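## Task

Slide the inner drawer of the lighter-coloured slide box out through the end of the box that faces away from the robot base, by a few centimetres or more, and leave it sitting there on its own. Everything else must stay roughly where it started. It fails immediately if either box's outer sleeve is grasped, if either box is shifted or rotated beyond a small amount, or if a drawer is pushed out to around half its length. Only a result that holds without the robot counts. Release everything and back the gripper away at the end.

## Robot and tools

Robot: a single six-joint arm with a two-finger parallel gripper, on a base that may sit slightly tilted on the table. Knocking anything off the table is a failure. There are two scenes; each starts fresh, and finished_scene reveals the next one's task.

Frame: the scene frame has its origin on the table surface under the arm base. +z is up; looking along +x, +y is to the left. Positions are in metres, orientations are quaternions written w first (qw, qx, qy, qz). In the gripper's own frame, the fingers extend along +x and close along y. end_effector_position is the point midway between the finger pads, roughly 3-4 cm short of the fingertips. The reported hand position may be a little off, more so at long reach.

Row format (used everywhere a target is given): 8 numbers, x, y, z, qw, qx, qy, qz, opening. The first seven are an absolute pose of the gripper in the scene frame, not an offset. Opening runs from -1 to 1: +1 is fully open (0.088 m), the bare fingers touch at about -0.80, and values below that close no further. A full close takes about 0.5 s or more.

execute_actions(actions, pictures): actions is a list holding at most one item. An empty list just reports the state. {"rows": [[8 numbers], ...], "steps": n} runs up to 15 control steps of 1/30 s, one row per step, repeating the final row if rows run out (default 15 steps). {"steps": n} without rows waits up to 300 steps counted from the previous result, so thinking time eats into it. Any target more than 0.6 m from the last reported position along any gripper axis gets the whole call rejected, and then nothing is sent. pictures (true/false) toggles camera images; they come by default.

move(target, speed): target is one 8-number row (absolute pose plus opening). The gripper travels a straight line toward it over 0.5-10 s; anything beyond 10 s is cut short. speed is m/s, 0.002 to 0.5, default 0.25; rotation is capped at twice that in rad/s. The opening is applied when the move begins. The path ignores obstacles, the hand trails it and may overshoot speed, particularly with a nearly straight arm. Faster contact and targets placed deeper past a surface mean harder impacts and pushes. The result adds a move: line: done (settled near target) or off_target, moving, held, fault, plus which limits fired (paced = pose clipped; held = some steps blocked by a check, after which the arm may jump quickly) and the distance remaining.

wait(seconds): 0 to 10 s, nothing new commanded; the arm only continues to its last clipped pose.

zoom_image(camera, region): closer look at a region [x0, y0, x1, y1] in pixels (origin top-left, at most 504x504) of cam_head_left, cam_head_right, cam_high, cam_low or cam_wrist, all 504x504.

The goal must hold at that moment. Replying with no tool call ends all remaining scenes.

Control behaviour: each step the commanded pose is limited to 70 mm and 16 degrees away from the measured pose; damped inverse kinematics then tracks it, favouring position over orientation. After a call ends the arm only continues to that last clipped pose, so check the reported pose and send the remainder. Friction can leave the hand short or slightly tilted, and tiny moves may not happen; re-send the desired quaternion every row and correct tilt. The simulation keeps running while you compose a reply.

Result lines: the state gives position, quaternion and linear/angular velocities. Joint positions and velocities list waist, shoulder, elbow, wrist pitch, wrist yaw, wrist roll (rad), then finger-pad gap (m). Ranges: waist -3.054..3.054, shoulder 0..3.142, elbow 0..2.356, wrist pitch -1.571..1.571, wrist yaw -1.571..1.571, wrist roll -3.142..3.142. grip_measured is the actual opening on the command scale; squeezing comes from commanding below it (about 34 N per pad maximum; readings may be off by ~1 mm). "pose unreachable" and HELD mark steps the clearance check altered or blocked (the base mount counts as arm). Hand target shows what the controller is currently driving toward. Joint torques are raw drive outputs with offsets and noise.

Hazards: a joint hitting its load limit (waist 17.2, shoulder 21.3, elbow 21.3, wrist pitch 5.61, wrist yaw 5.59, wrist roll 5.24 N m) causes a TORQUE FAULT: 10 s stop, rest of call dropped. Sustained loads heat motors: MOTOR HOT from 50 °C, OVER-TEMPERATURE FAULT hold at 95 °C, and power loss if cooling fails. An arm blocked by an object keeps pressing until commanded otherwise.

Approach: identify the paler or darker box and its far end in the images, place nearly closed fingertips against the near end face of the inner tray (never pinch the outer sleeve), push slowly along the box axis away from the base for a few centimetres, well short of halfway, then retract without dragging the tray back, and end the scene.

Each tool is called as a command line: name --argument value for each argument, lists and objects as JSON in quotes; but a table of rows of numbers goes row by row, as --pt "numbers of a row", without its own name.

## Session

execute_actions --actions '[]'

Scene clock: 0.00 s of 3750.00 s.
end_effector_position=(+0.1480, -0.2899, +0.2499) grip_measured=+0.830 end_effector_quat_wxyz=(+0.770, -0.512, +0.375, -0.064) end_effector_velocity=(+0.001, +0.003, +0.000) end_effector_angular_velocity=(-0.004, -0.001, +0.025)
Joint positions: [-1.782  1.445  0.499  0.36  -1.177 -1.578  0.08 ]
Joint velocities: [-0.002 -0.002 -0.002 -0.007 -0.022 -0.022 -0.   ]
Joint torques (N m, as the arm reports them, + toward a larger angle): no reading
Heat: hottest wrist roll 28 °C (+0.0 °C/min).
Hand target: +0.148, -0.290, +0.250; +0.770, -0.513, +0.375, -0.064

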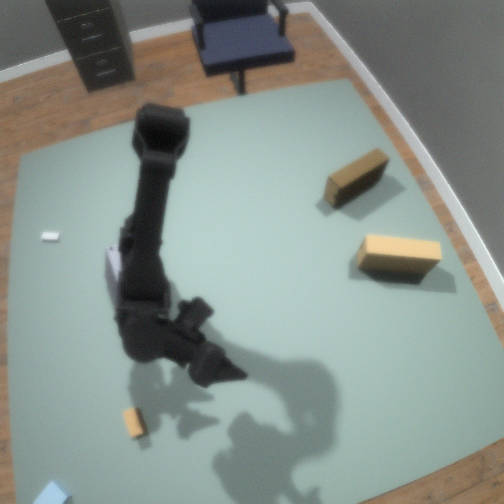

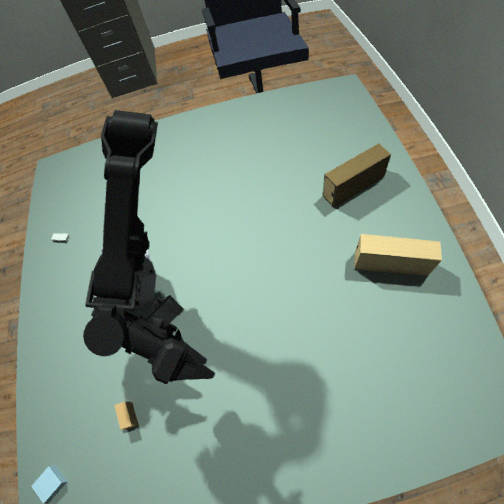

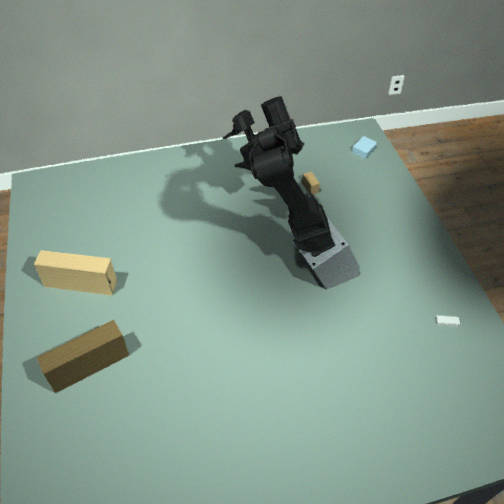

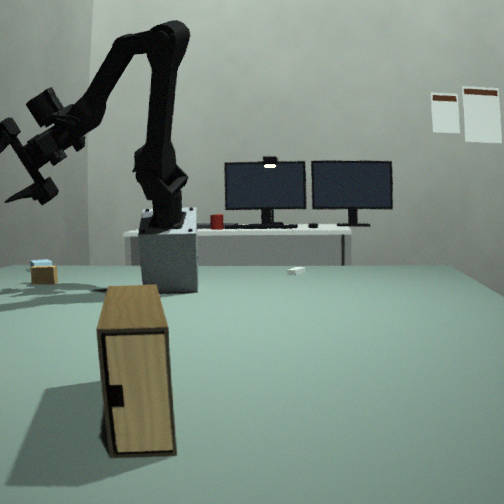

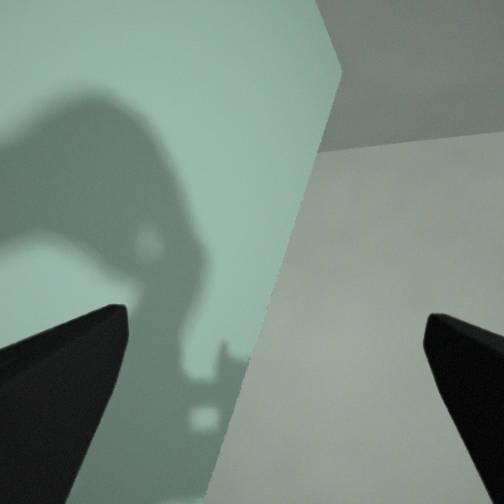

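move --target '[0.3,-0.03,0.25,0.866,0,0.5,0,0.8]' --speed 0.4

zoom_image --camera "cam_high" --region '[0,200,250,420]'

Scene clock: 7.73 s of 3750.00 s.
end_effector_position=(+0.2963, -0.0293, +0.2484) grip_measured=+0.800 end_effector_quat_wxyz=(+0.864, -0.002, +0.504, +0.001) end_effector_velocity=(-0.001, +0.003, +0.001) end_effector_angular_velocity=(+0.009, +0.001, -0.011)
Joint positions: [-0.535  0.73   0.759 -0.732 -0.438 -0.244  0.078]
Joint velocities: [ 0.012 -0.007  0.002 -0.007  0.007  0.022 -0.   ]
Joint torques (N m, as the arm reports them, + toward a larger angle): [-0.28 -2.12  7.65  1.17  0.09  0.14]
Heat: hottest wrist roll 28 °C (+0.0 °C/min).
Hand target: +0.299, -0.030, +0.250; +0.865, -0.003, +0.502, -0.001
Off the commanded pose: 0.004 m, 1 deg.
After step 90, 2.80 s passed at rest.
move: done

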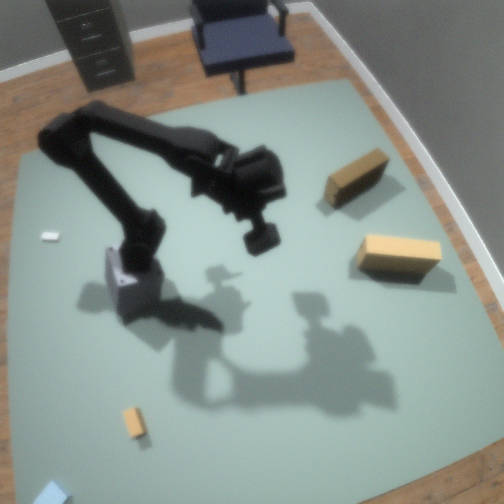

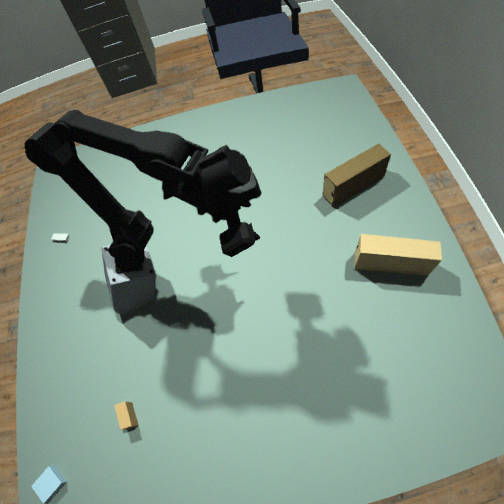

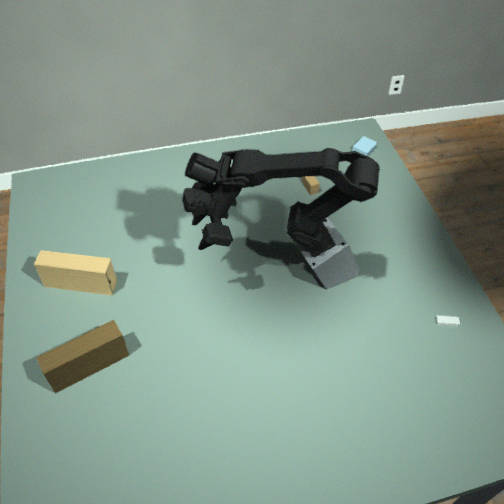

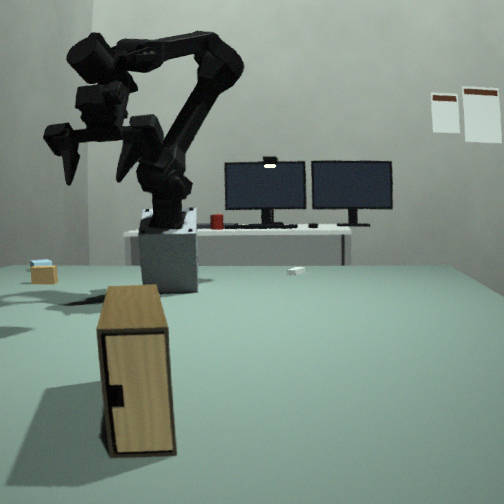

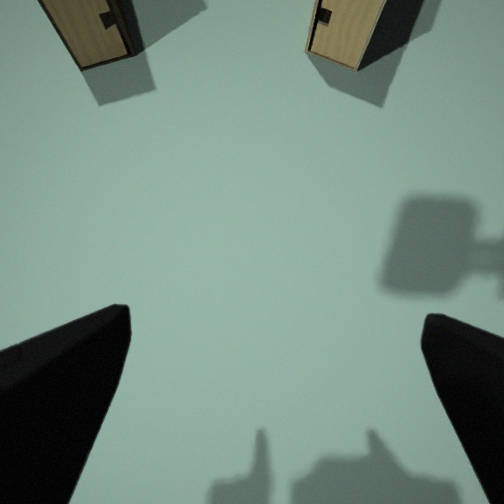

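Region (0, 200, 250, 420) of cam_high's 504x504 image, scaled by 2.016, with more detail than that image has; it fills the top 444 rows of this view, and the rest is white.

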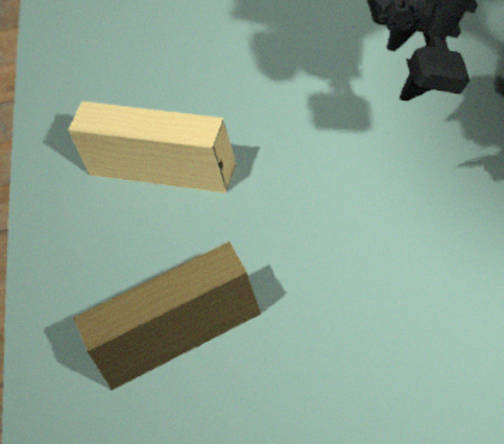

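move --target '[0.42,-0.08,0.16,0.94,0,0.342,0,0.8]' --speed 0.4

Scene clock: 10.50 s of 3750.00 s.
end_effector_position=(+0.4207, -0.0794, +0.1630) grip_measured=+0.800 end_effector_quat_wxyz=(+0.941, -0.001, +0.338, +0.002) end_effector_velocity=(-0.001, -0.004, -0.002) end_effector_angular_velocity=(-0.013, +0.002, -0.008)
Joint positions: [-0.455  1.351  0.621  0.443 -0.418 -0.033  0.078]
Joint velocities: [-0.007  0.007 -0.002  0.007  0.007 -0.007  0.   ]
Joint torques (N m, as the arm reports them, + toward a larger angle): [-1.27 -5.11  5.06  1.56  0.21  0.17]
Heat: hottest wrist roll 28 °C (+0.0 °C/min).
Hand target: +0.421, -0.080, +0.160; +0.940, +0.001, +0.341, +0.000
Off the commanded pose: 0.003 m, 0 deg.
move: done

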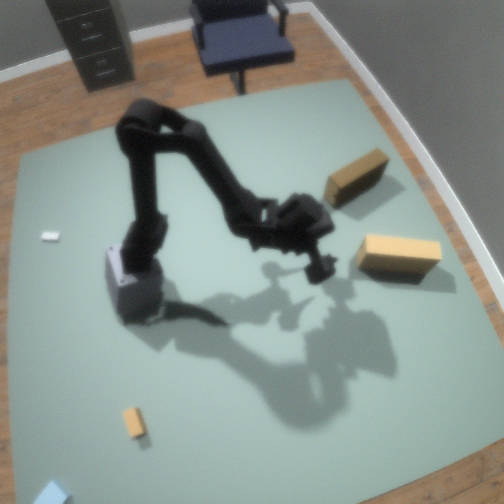

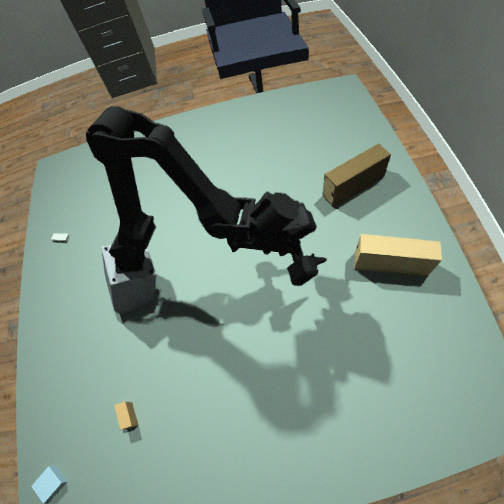

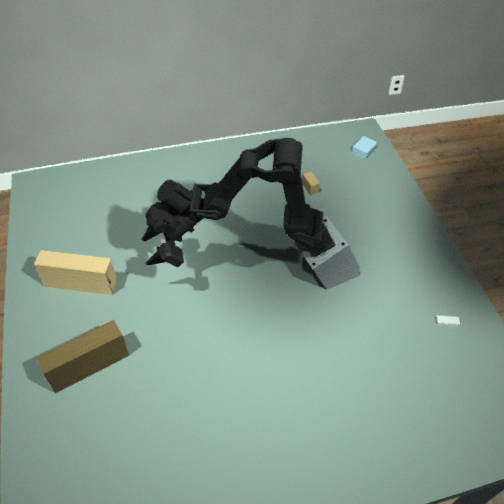

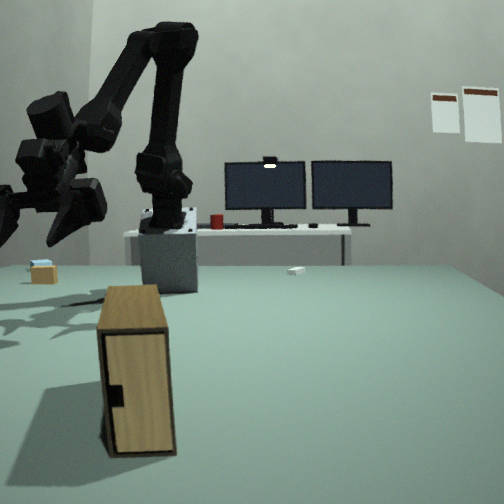

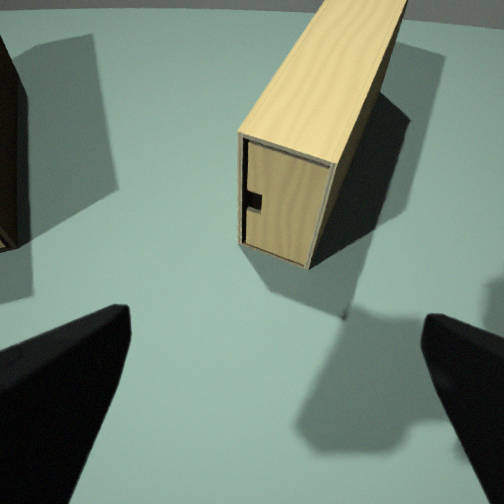

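move --target '[0.5,-0.11,0.25,0.707,0,0.707,0,-0.9]' --speed 0.3

Scene clock: 19.40 s of 3750.00 s.
end_effector_position=(+0.4979, -0.1086, +0.2545) grip_measured=-0.803 end_effector_quat_wxyz=(+0.735, -0.008, +0.678, -0.009) end_effector_velocity=(-0.002, +0.001, -0.000) end_effector_angular_velocity=(+0.010, +0.014, +0.016)
Joint positions: [-0.449  1.981  2.346 -1.479 -0.241 -0.318  0.   ]
Joint velocities: [-0.002  0.007  0.012 -0.022 -0.007 -0.022  0.   ]
Joint torques (N m, as the arm reports them, + toward a larger angle): [-2.35 -9.47  6.8   0.23  0.18 -0.07]
Heat: hottest wrist roll 28 °C (+0.0 °C/min).
Hand target: +0.499, -0.109, +0.250; +0.732, -0.010, +0.681, -0.008
Off the commanded pose: 0.005 m, 5 deg.
joint sent to its limit — the command would take joint 3 (elbow) past its upper limit, so that joint was sent only as far as its limit.
After step 90, 3.97 s passed at rest.
move: off_target

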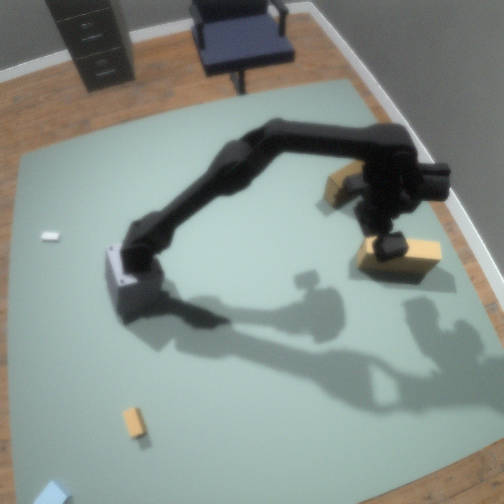

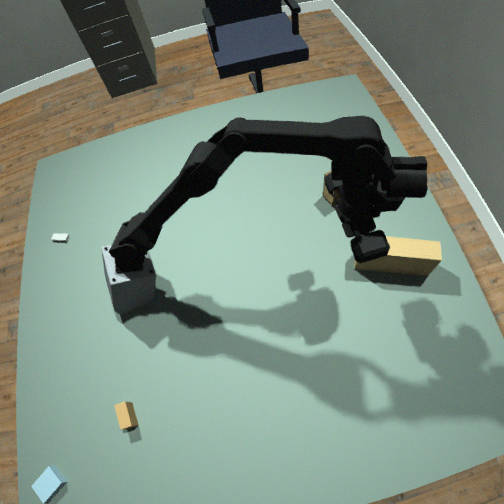

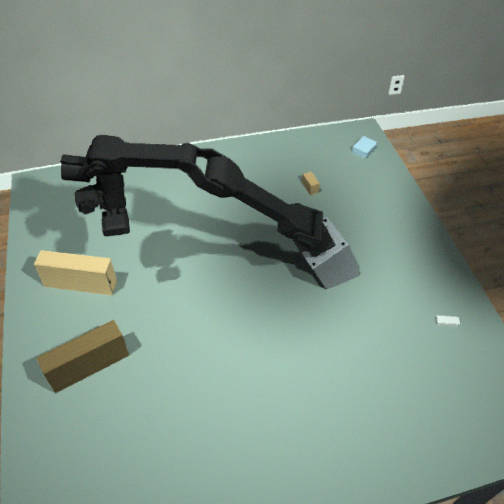

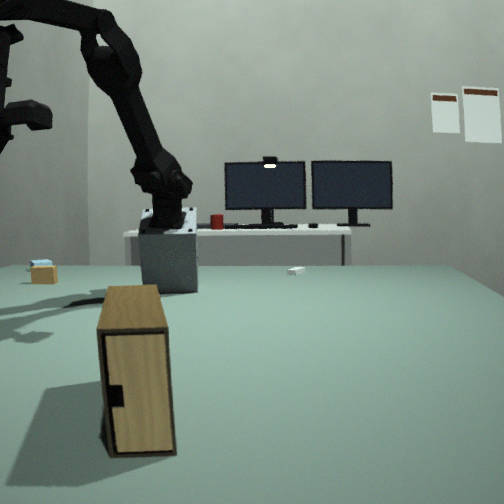

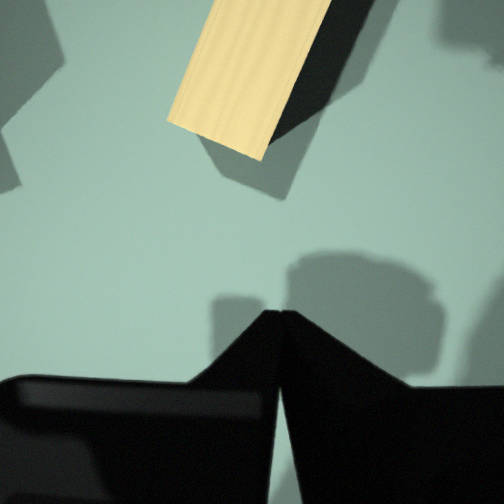

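move --target '[0.47,-0.038,0.075,0.948,0.0494,0.254,-0.1843,-0.9]' --speed 0.3

Scene clock: 28.07 s of 3750.00 s.
end_effector_position=(+0.4730, -0.0383, +0.0794) grip_measured=-0.803 end_effector_quat_wxyz=(+0.950, +0.052, +0.248, -0.183) end_effector_velocity=(-0.001, -0.002, -0.002) end_effector_angular_velocity=(-0.023, +0.009, +0.002)
Joint positions: [-0.056  1.83   0.71   0.976  0.306  0.289  0.   ]
Joint velocities: [-0.002  0.007 -0.002  0.007  0.007 -0.022  0.   ]
Joint torques (N m, as the arm reports them, + toward a larger angle): [-0.7  -6.61  2.69  1.72  0.39  0.15]
Heat: hottest shoulder 29 °C (+2.1 °C/min).
Hand target: +0.470, -0.038, +0.075; +0.948, +0.051, +0.253, -0.185
Off the commanded pose: 0.005 m, 1 deg.
After step 90, 3.37 s passed at rest.
move: done

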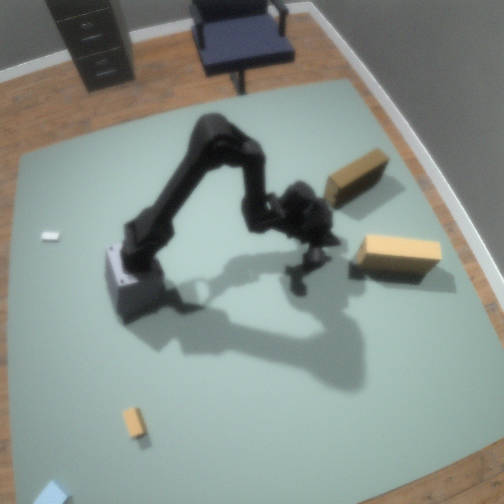

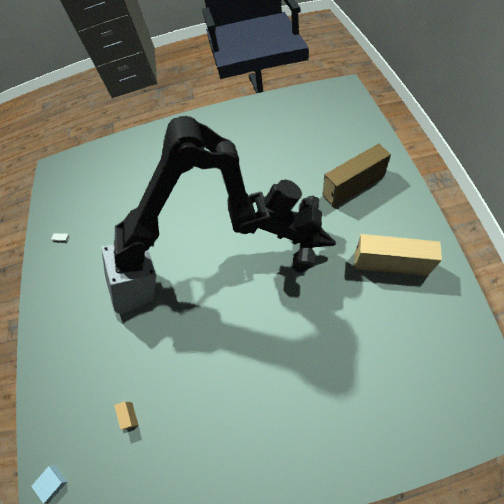

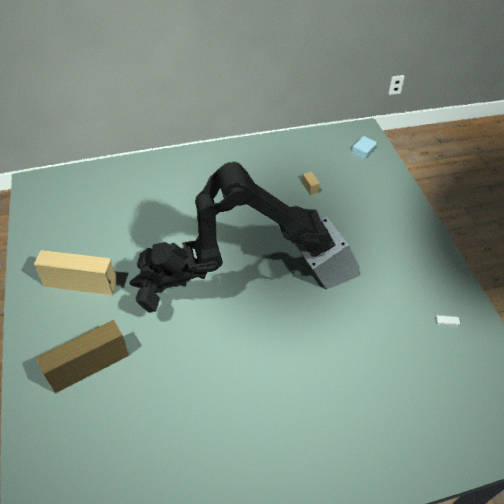

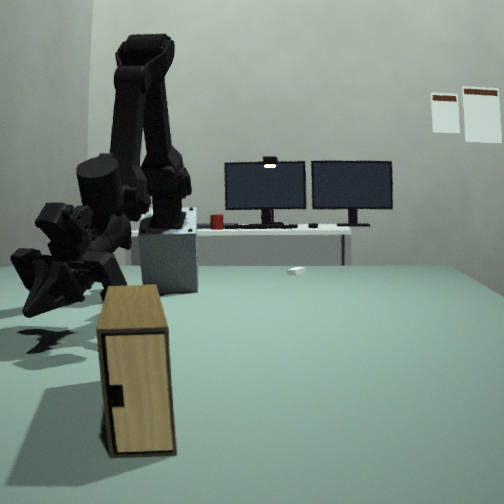

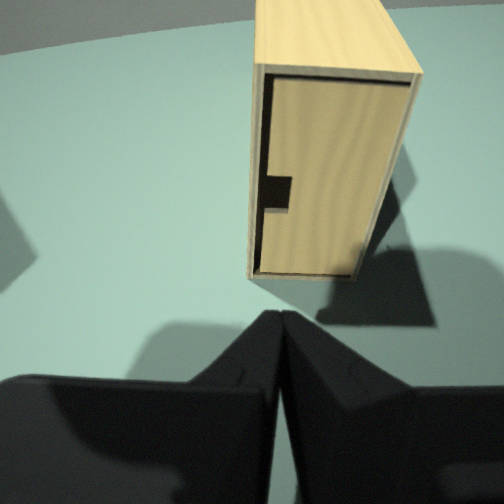

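move --target '[0.499,-0.0735,0.072,0.948,0.0494,0.254,-0.1843,-0.9]' --speed 0.1

Scene clock: 31.87 s of 3750.00 s.
end_effector_position=(+0.4987, -0.0730, +0.0758) grip_measured=-0.803 end_effector_quat_wxyz=(+0.949, +0.051, +0.250, -0.186) end_effector_velocity=(-0.000, -0.000, -0.003) end_effector_angular_velocity=(+0.010, +0.015, -0.002)
Joint positions: [-0.156  1.893  0.833  0.914  0.214  0.275  0.   ]
Joint velocities: [-0.002  0.002  0.007 -0.022 -0.007  0.007  0.   ]
Joint torques (N m, as the arm reports them, + toward a larger angle): [-1.52 -7.37  4.23  1.37 -0.01 -0.04]
Heat: hottest shoulder 29 °C (+1.9 °C/min).
Hand target: +0.499, -0.073, +0.072; +0.948, +0.050, +0.254, -0.184
Off the commanded pose: 0.004 m, 1 deg.
move: done

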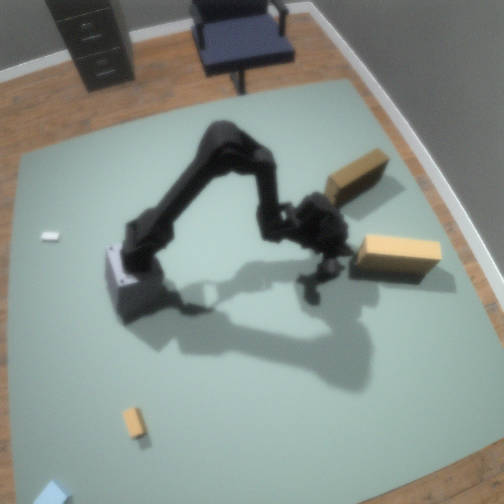

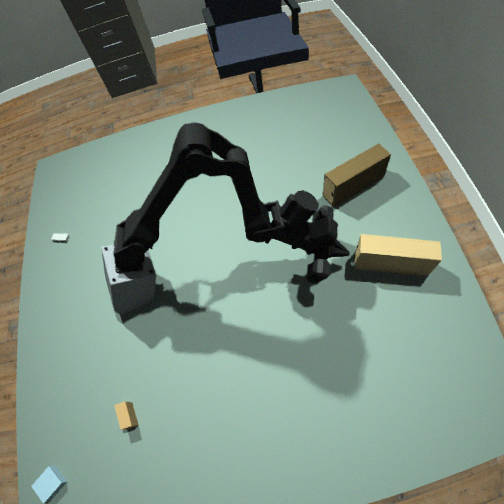

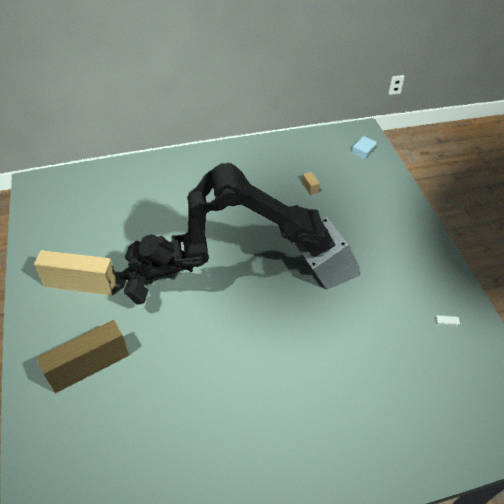

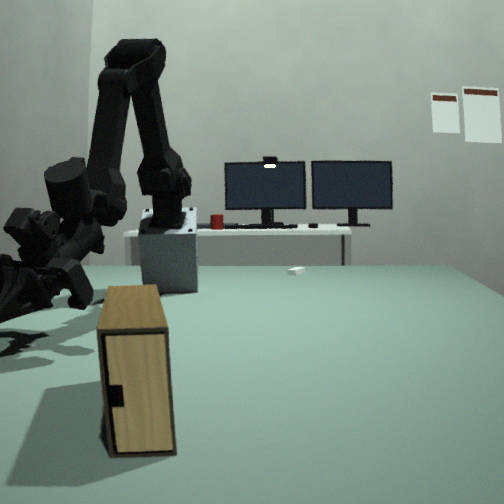

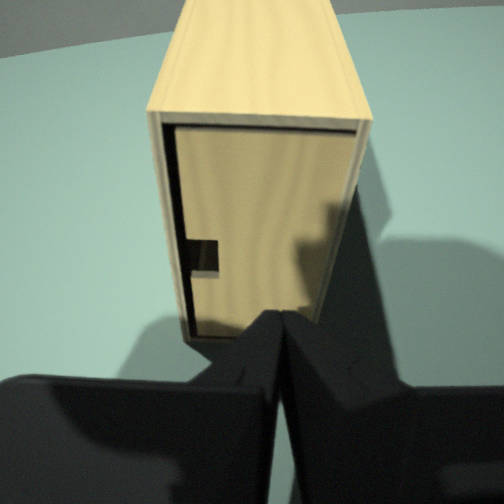

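move --target '[0.5283,-0.081,0.074,0.948,0.0494,0.254,-0.1843,-0.9]' --speed 0.04

Scene clock: 35.40 s of 3750.00 s.
end_effector_position=(+0.5279, -0.0803, +0.0784) grip_measured=-0.803 end_effector_quat_wxyz=(+0.949, +0.051, +0.250, -0.186) end_effector_velocity=(+0.000, +0.002, -0.002) end_effector_angular_velocity=(+0.006, +0.011, +0.019)
Joint positions: [-0.171  1.932  0.967  0.821  0.199  0.272  0.   ]
Joint velocities: [-0.002  0.002  0.002 -0.007 -0.022 -0.007  0.   ]
Joint torques (N m, as the arm reports them, + toward a larger angle): [-1.66 -7.81  4.89  1.37 -0.05 -0.07]
Heat: hottest shoulder 30 °C (+3.4 °C/min).
Hand target: +0.528, -0.081, +0.074; +0.948, +0.049, +0.254, -0.184
Off the commanded pose: 0.004 m, 1 deg.
move: done

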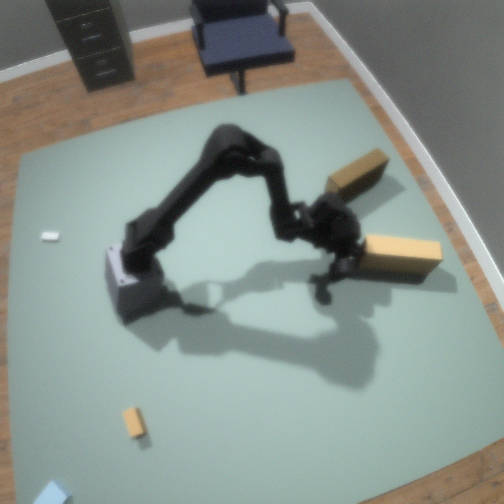

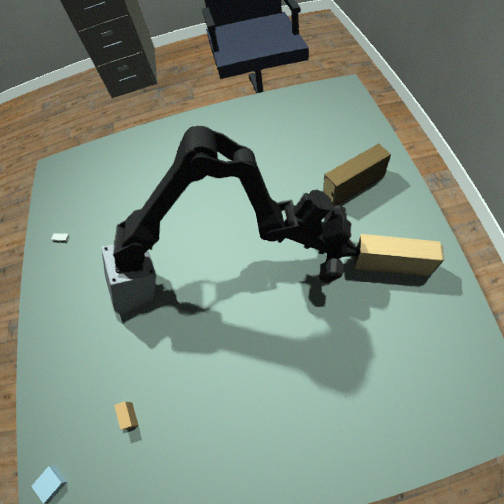

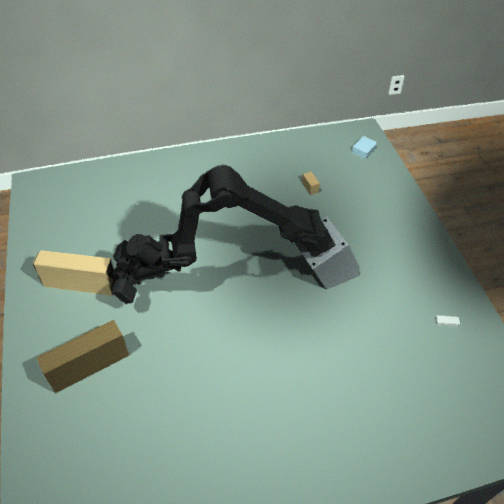

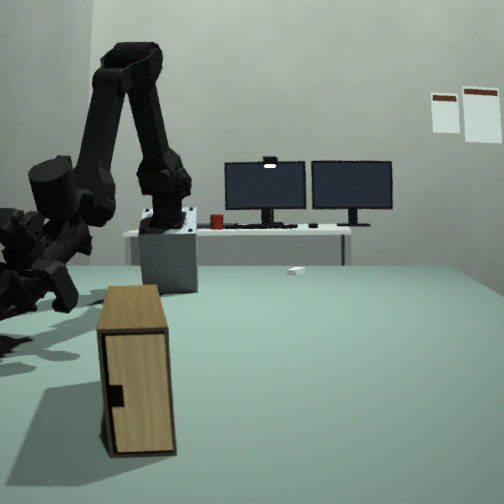

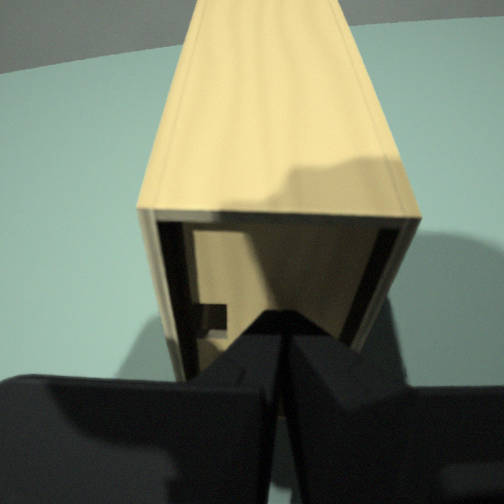

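move --target '[0.551,-0.090,0.073,0.948,0.0494,0.254,-0.1843,-0.9]' --speed 0.03

Scene clock: 39.30 s of 3750.00 s.
end_effector_position=(+0.5509, -0.0884, +0.0778) grip_measured=-0.803 end_effector_quat_wxyz=(+0.949, +0.051, +0.249, -0.185) end_effector_velocity=(-0.000, -0.003, -0.003) end_effector_angular_velocity=(+0.003, +0.014, -0.014)
Joint positions: [-0.188  1.979  1.08   0.756  0.181  0.269  0.   ]
Joint velocities: [-0.002  0.007  0.012 -0.022  0.007  0.007  0.   ]
Joint torques (N m, as the arm reports them, + toward a larger angle): [-1.98 -8.3   5.18  1.38 -0.01 -0.05]
Heat: hottest shoulder 30 °C (+3.1 °C/min).
Hand target: +0.551, -0.090, +0.073; +0.948, +0.049, +0.254, -0.184
Off the commanded pose: 0.005 m, 1 deg.
move: done

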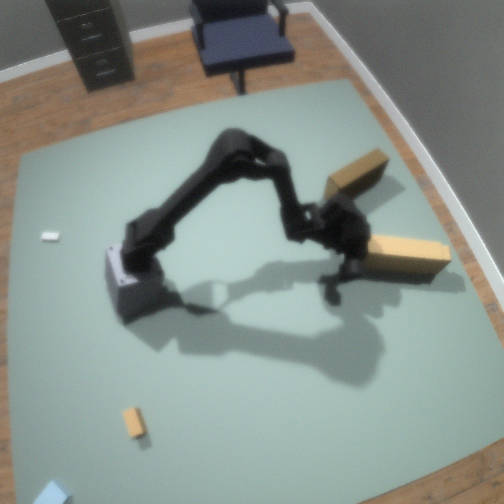

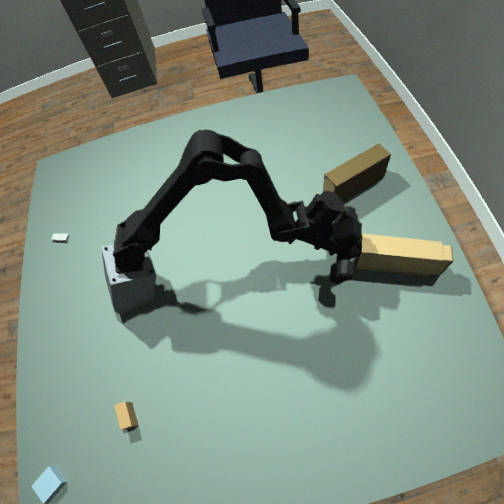

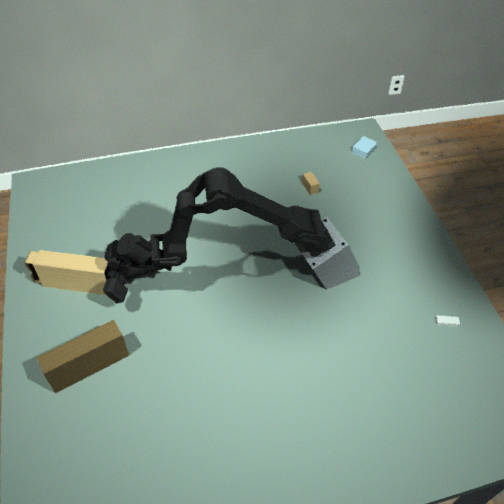

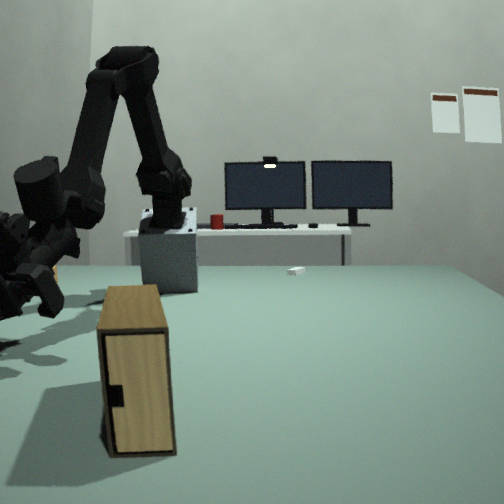

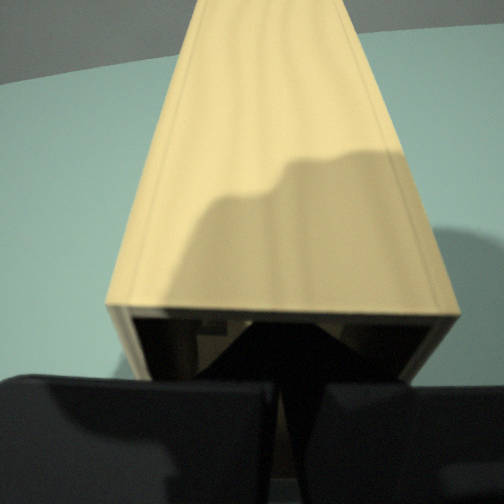

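move --target '[0.46,-0.054,0.13,0.948,0.0494,0.254,-0.1843,-0.9]' --speed 0.15

zoom_image --camera "cam_head_right" --region '[330,200,490,320]'

Scene clock: 42.23 s of 3750.00 s.
end_effector_position=(+0.4616, -0.0551, +0.1285) grip_measured=-0.803 end_effector_quat_wxyz=(+0.948, +0.048, +0.255, -0.183) end_effector_velocity=(-0.001, +0.004, +0.001) end_effector_angular_velocity=(+0.019, +0.002, +0.017)
Joint positions: [-0.128  1.593  0.655  0.785  0.235  0.273  0.   ]
Joint velocities: [ 0.002 -0.012 -0.007 -0.007 -0.022  0.007  0.   ]
Joint torques (N m, as the arm reports them, + toward a larger angle): [-0.78 -8.55  3.32  1.36  0.42  0.15]
Heat: hottest shoulder 31 °C (+4.3 °C/min).
Hand target: +0.460, -0.054, +0.130; +0.948, +0.049, +0.254, -0.184
Off the commanded pose: 0.003 m, 0 deg.
move: done

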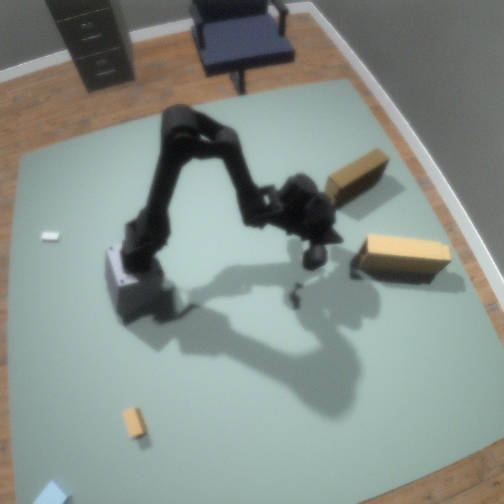

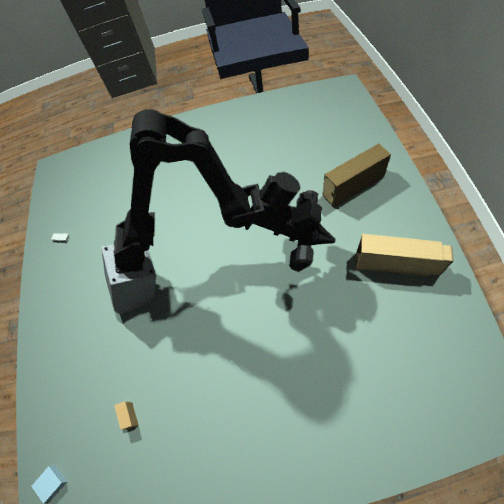

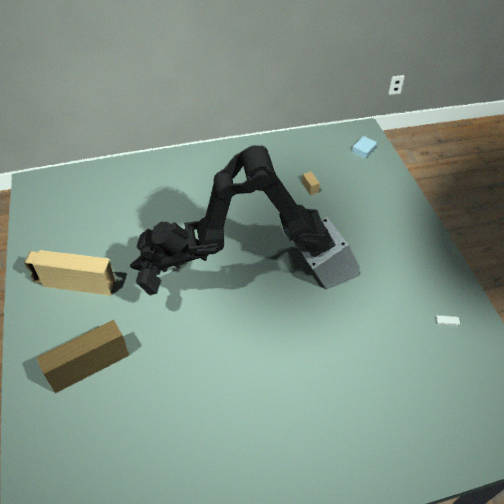

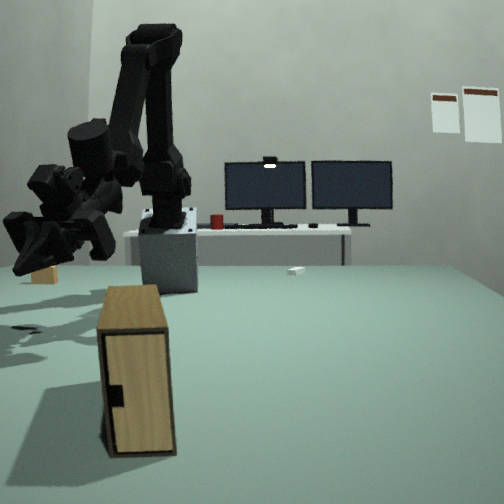

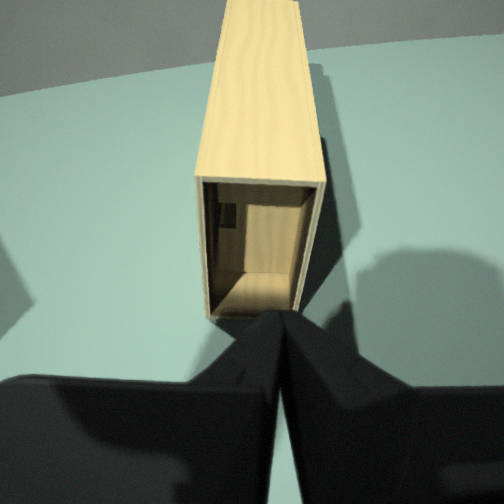

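Region (330, 200, 490, 320) of cam_head_right's 504x504 image, scaled by 3.150, with more detail than that image has; it fills the top 378 rows of this view, and the rest is white.

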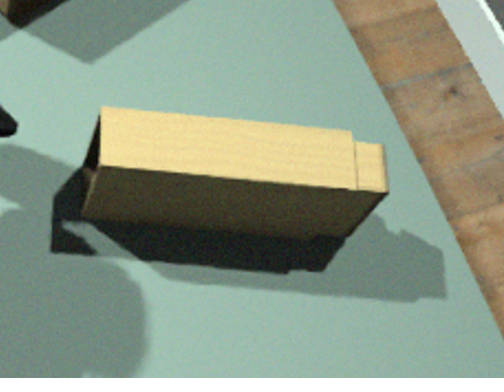

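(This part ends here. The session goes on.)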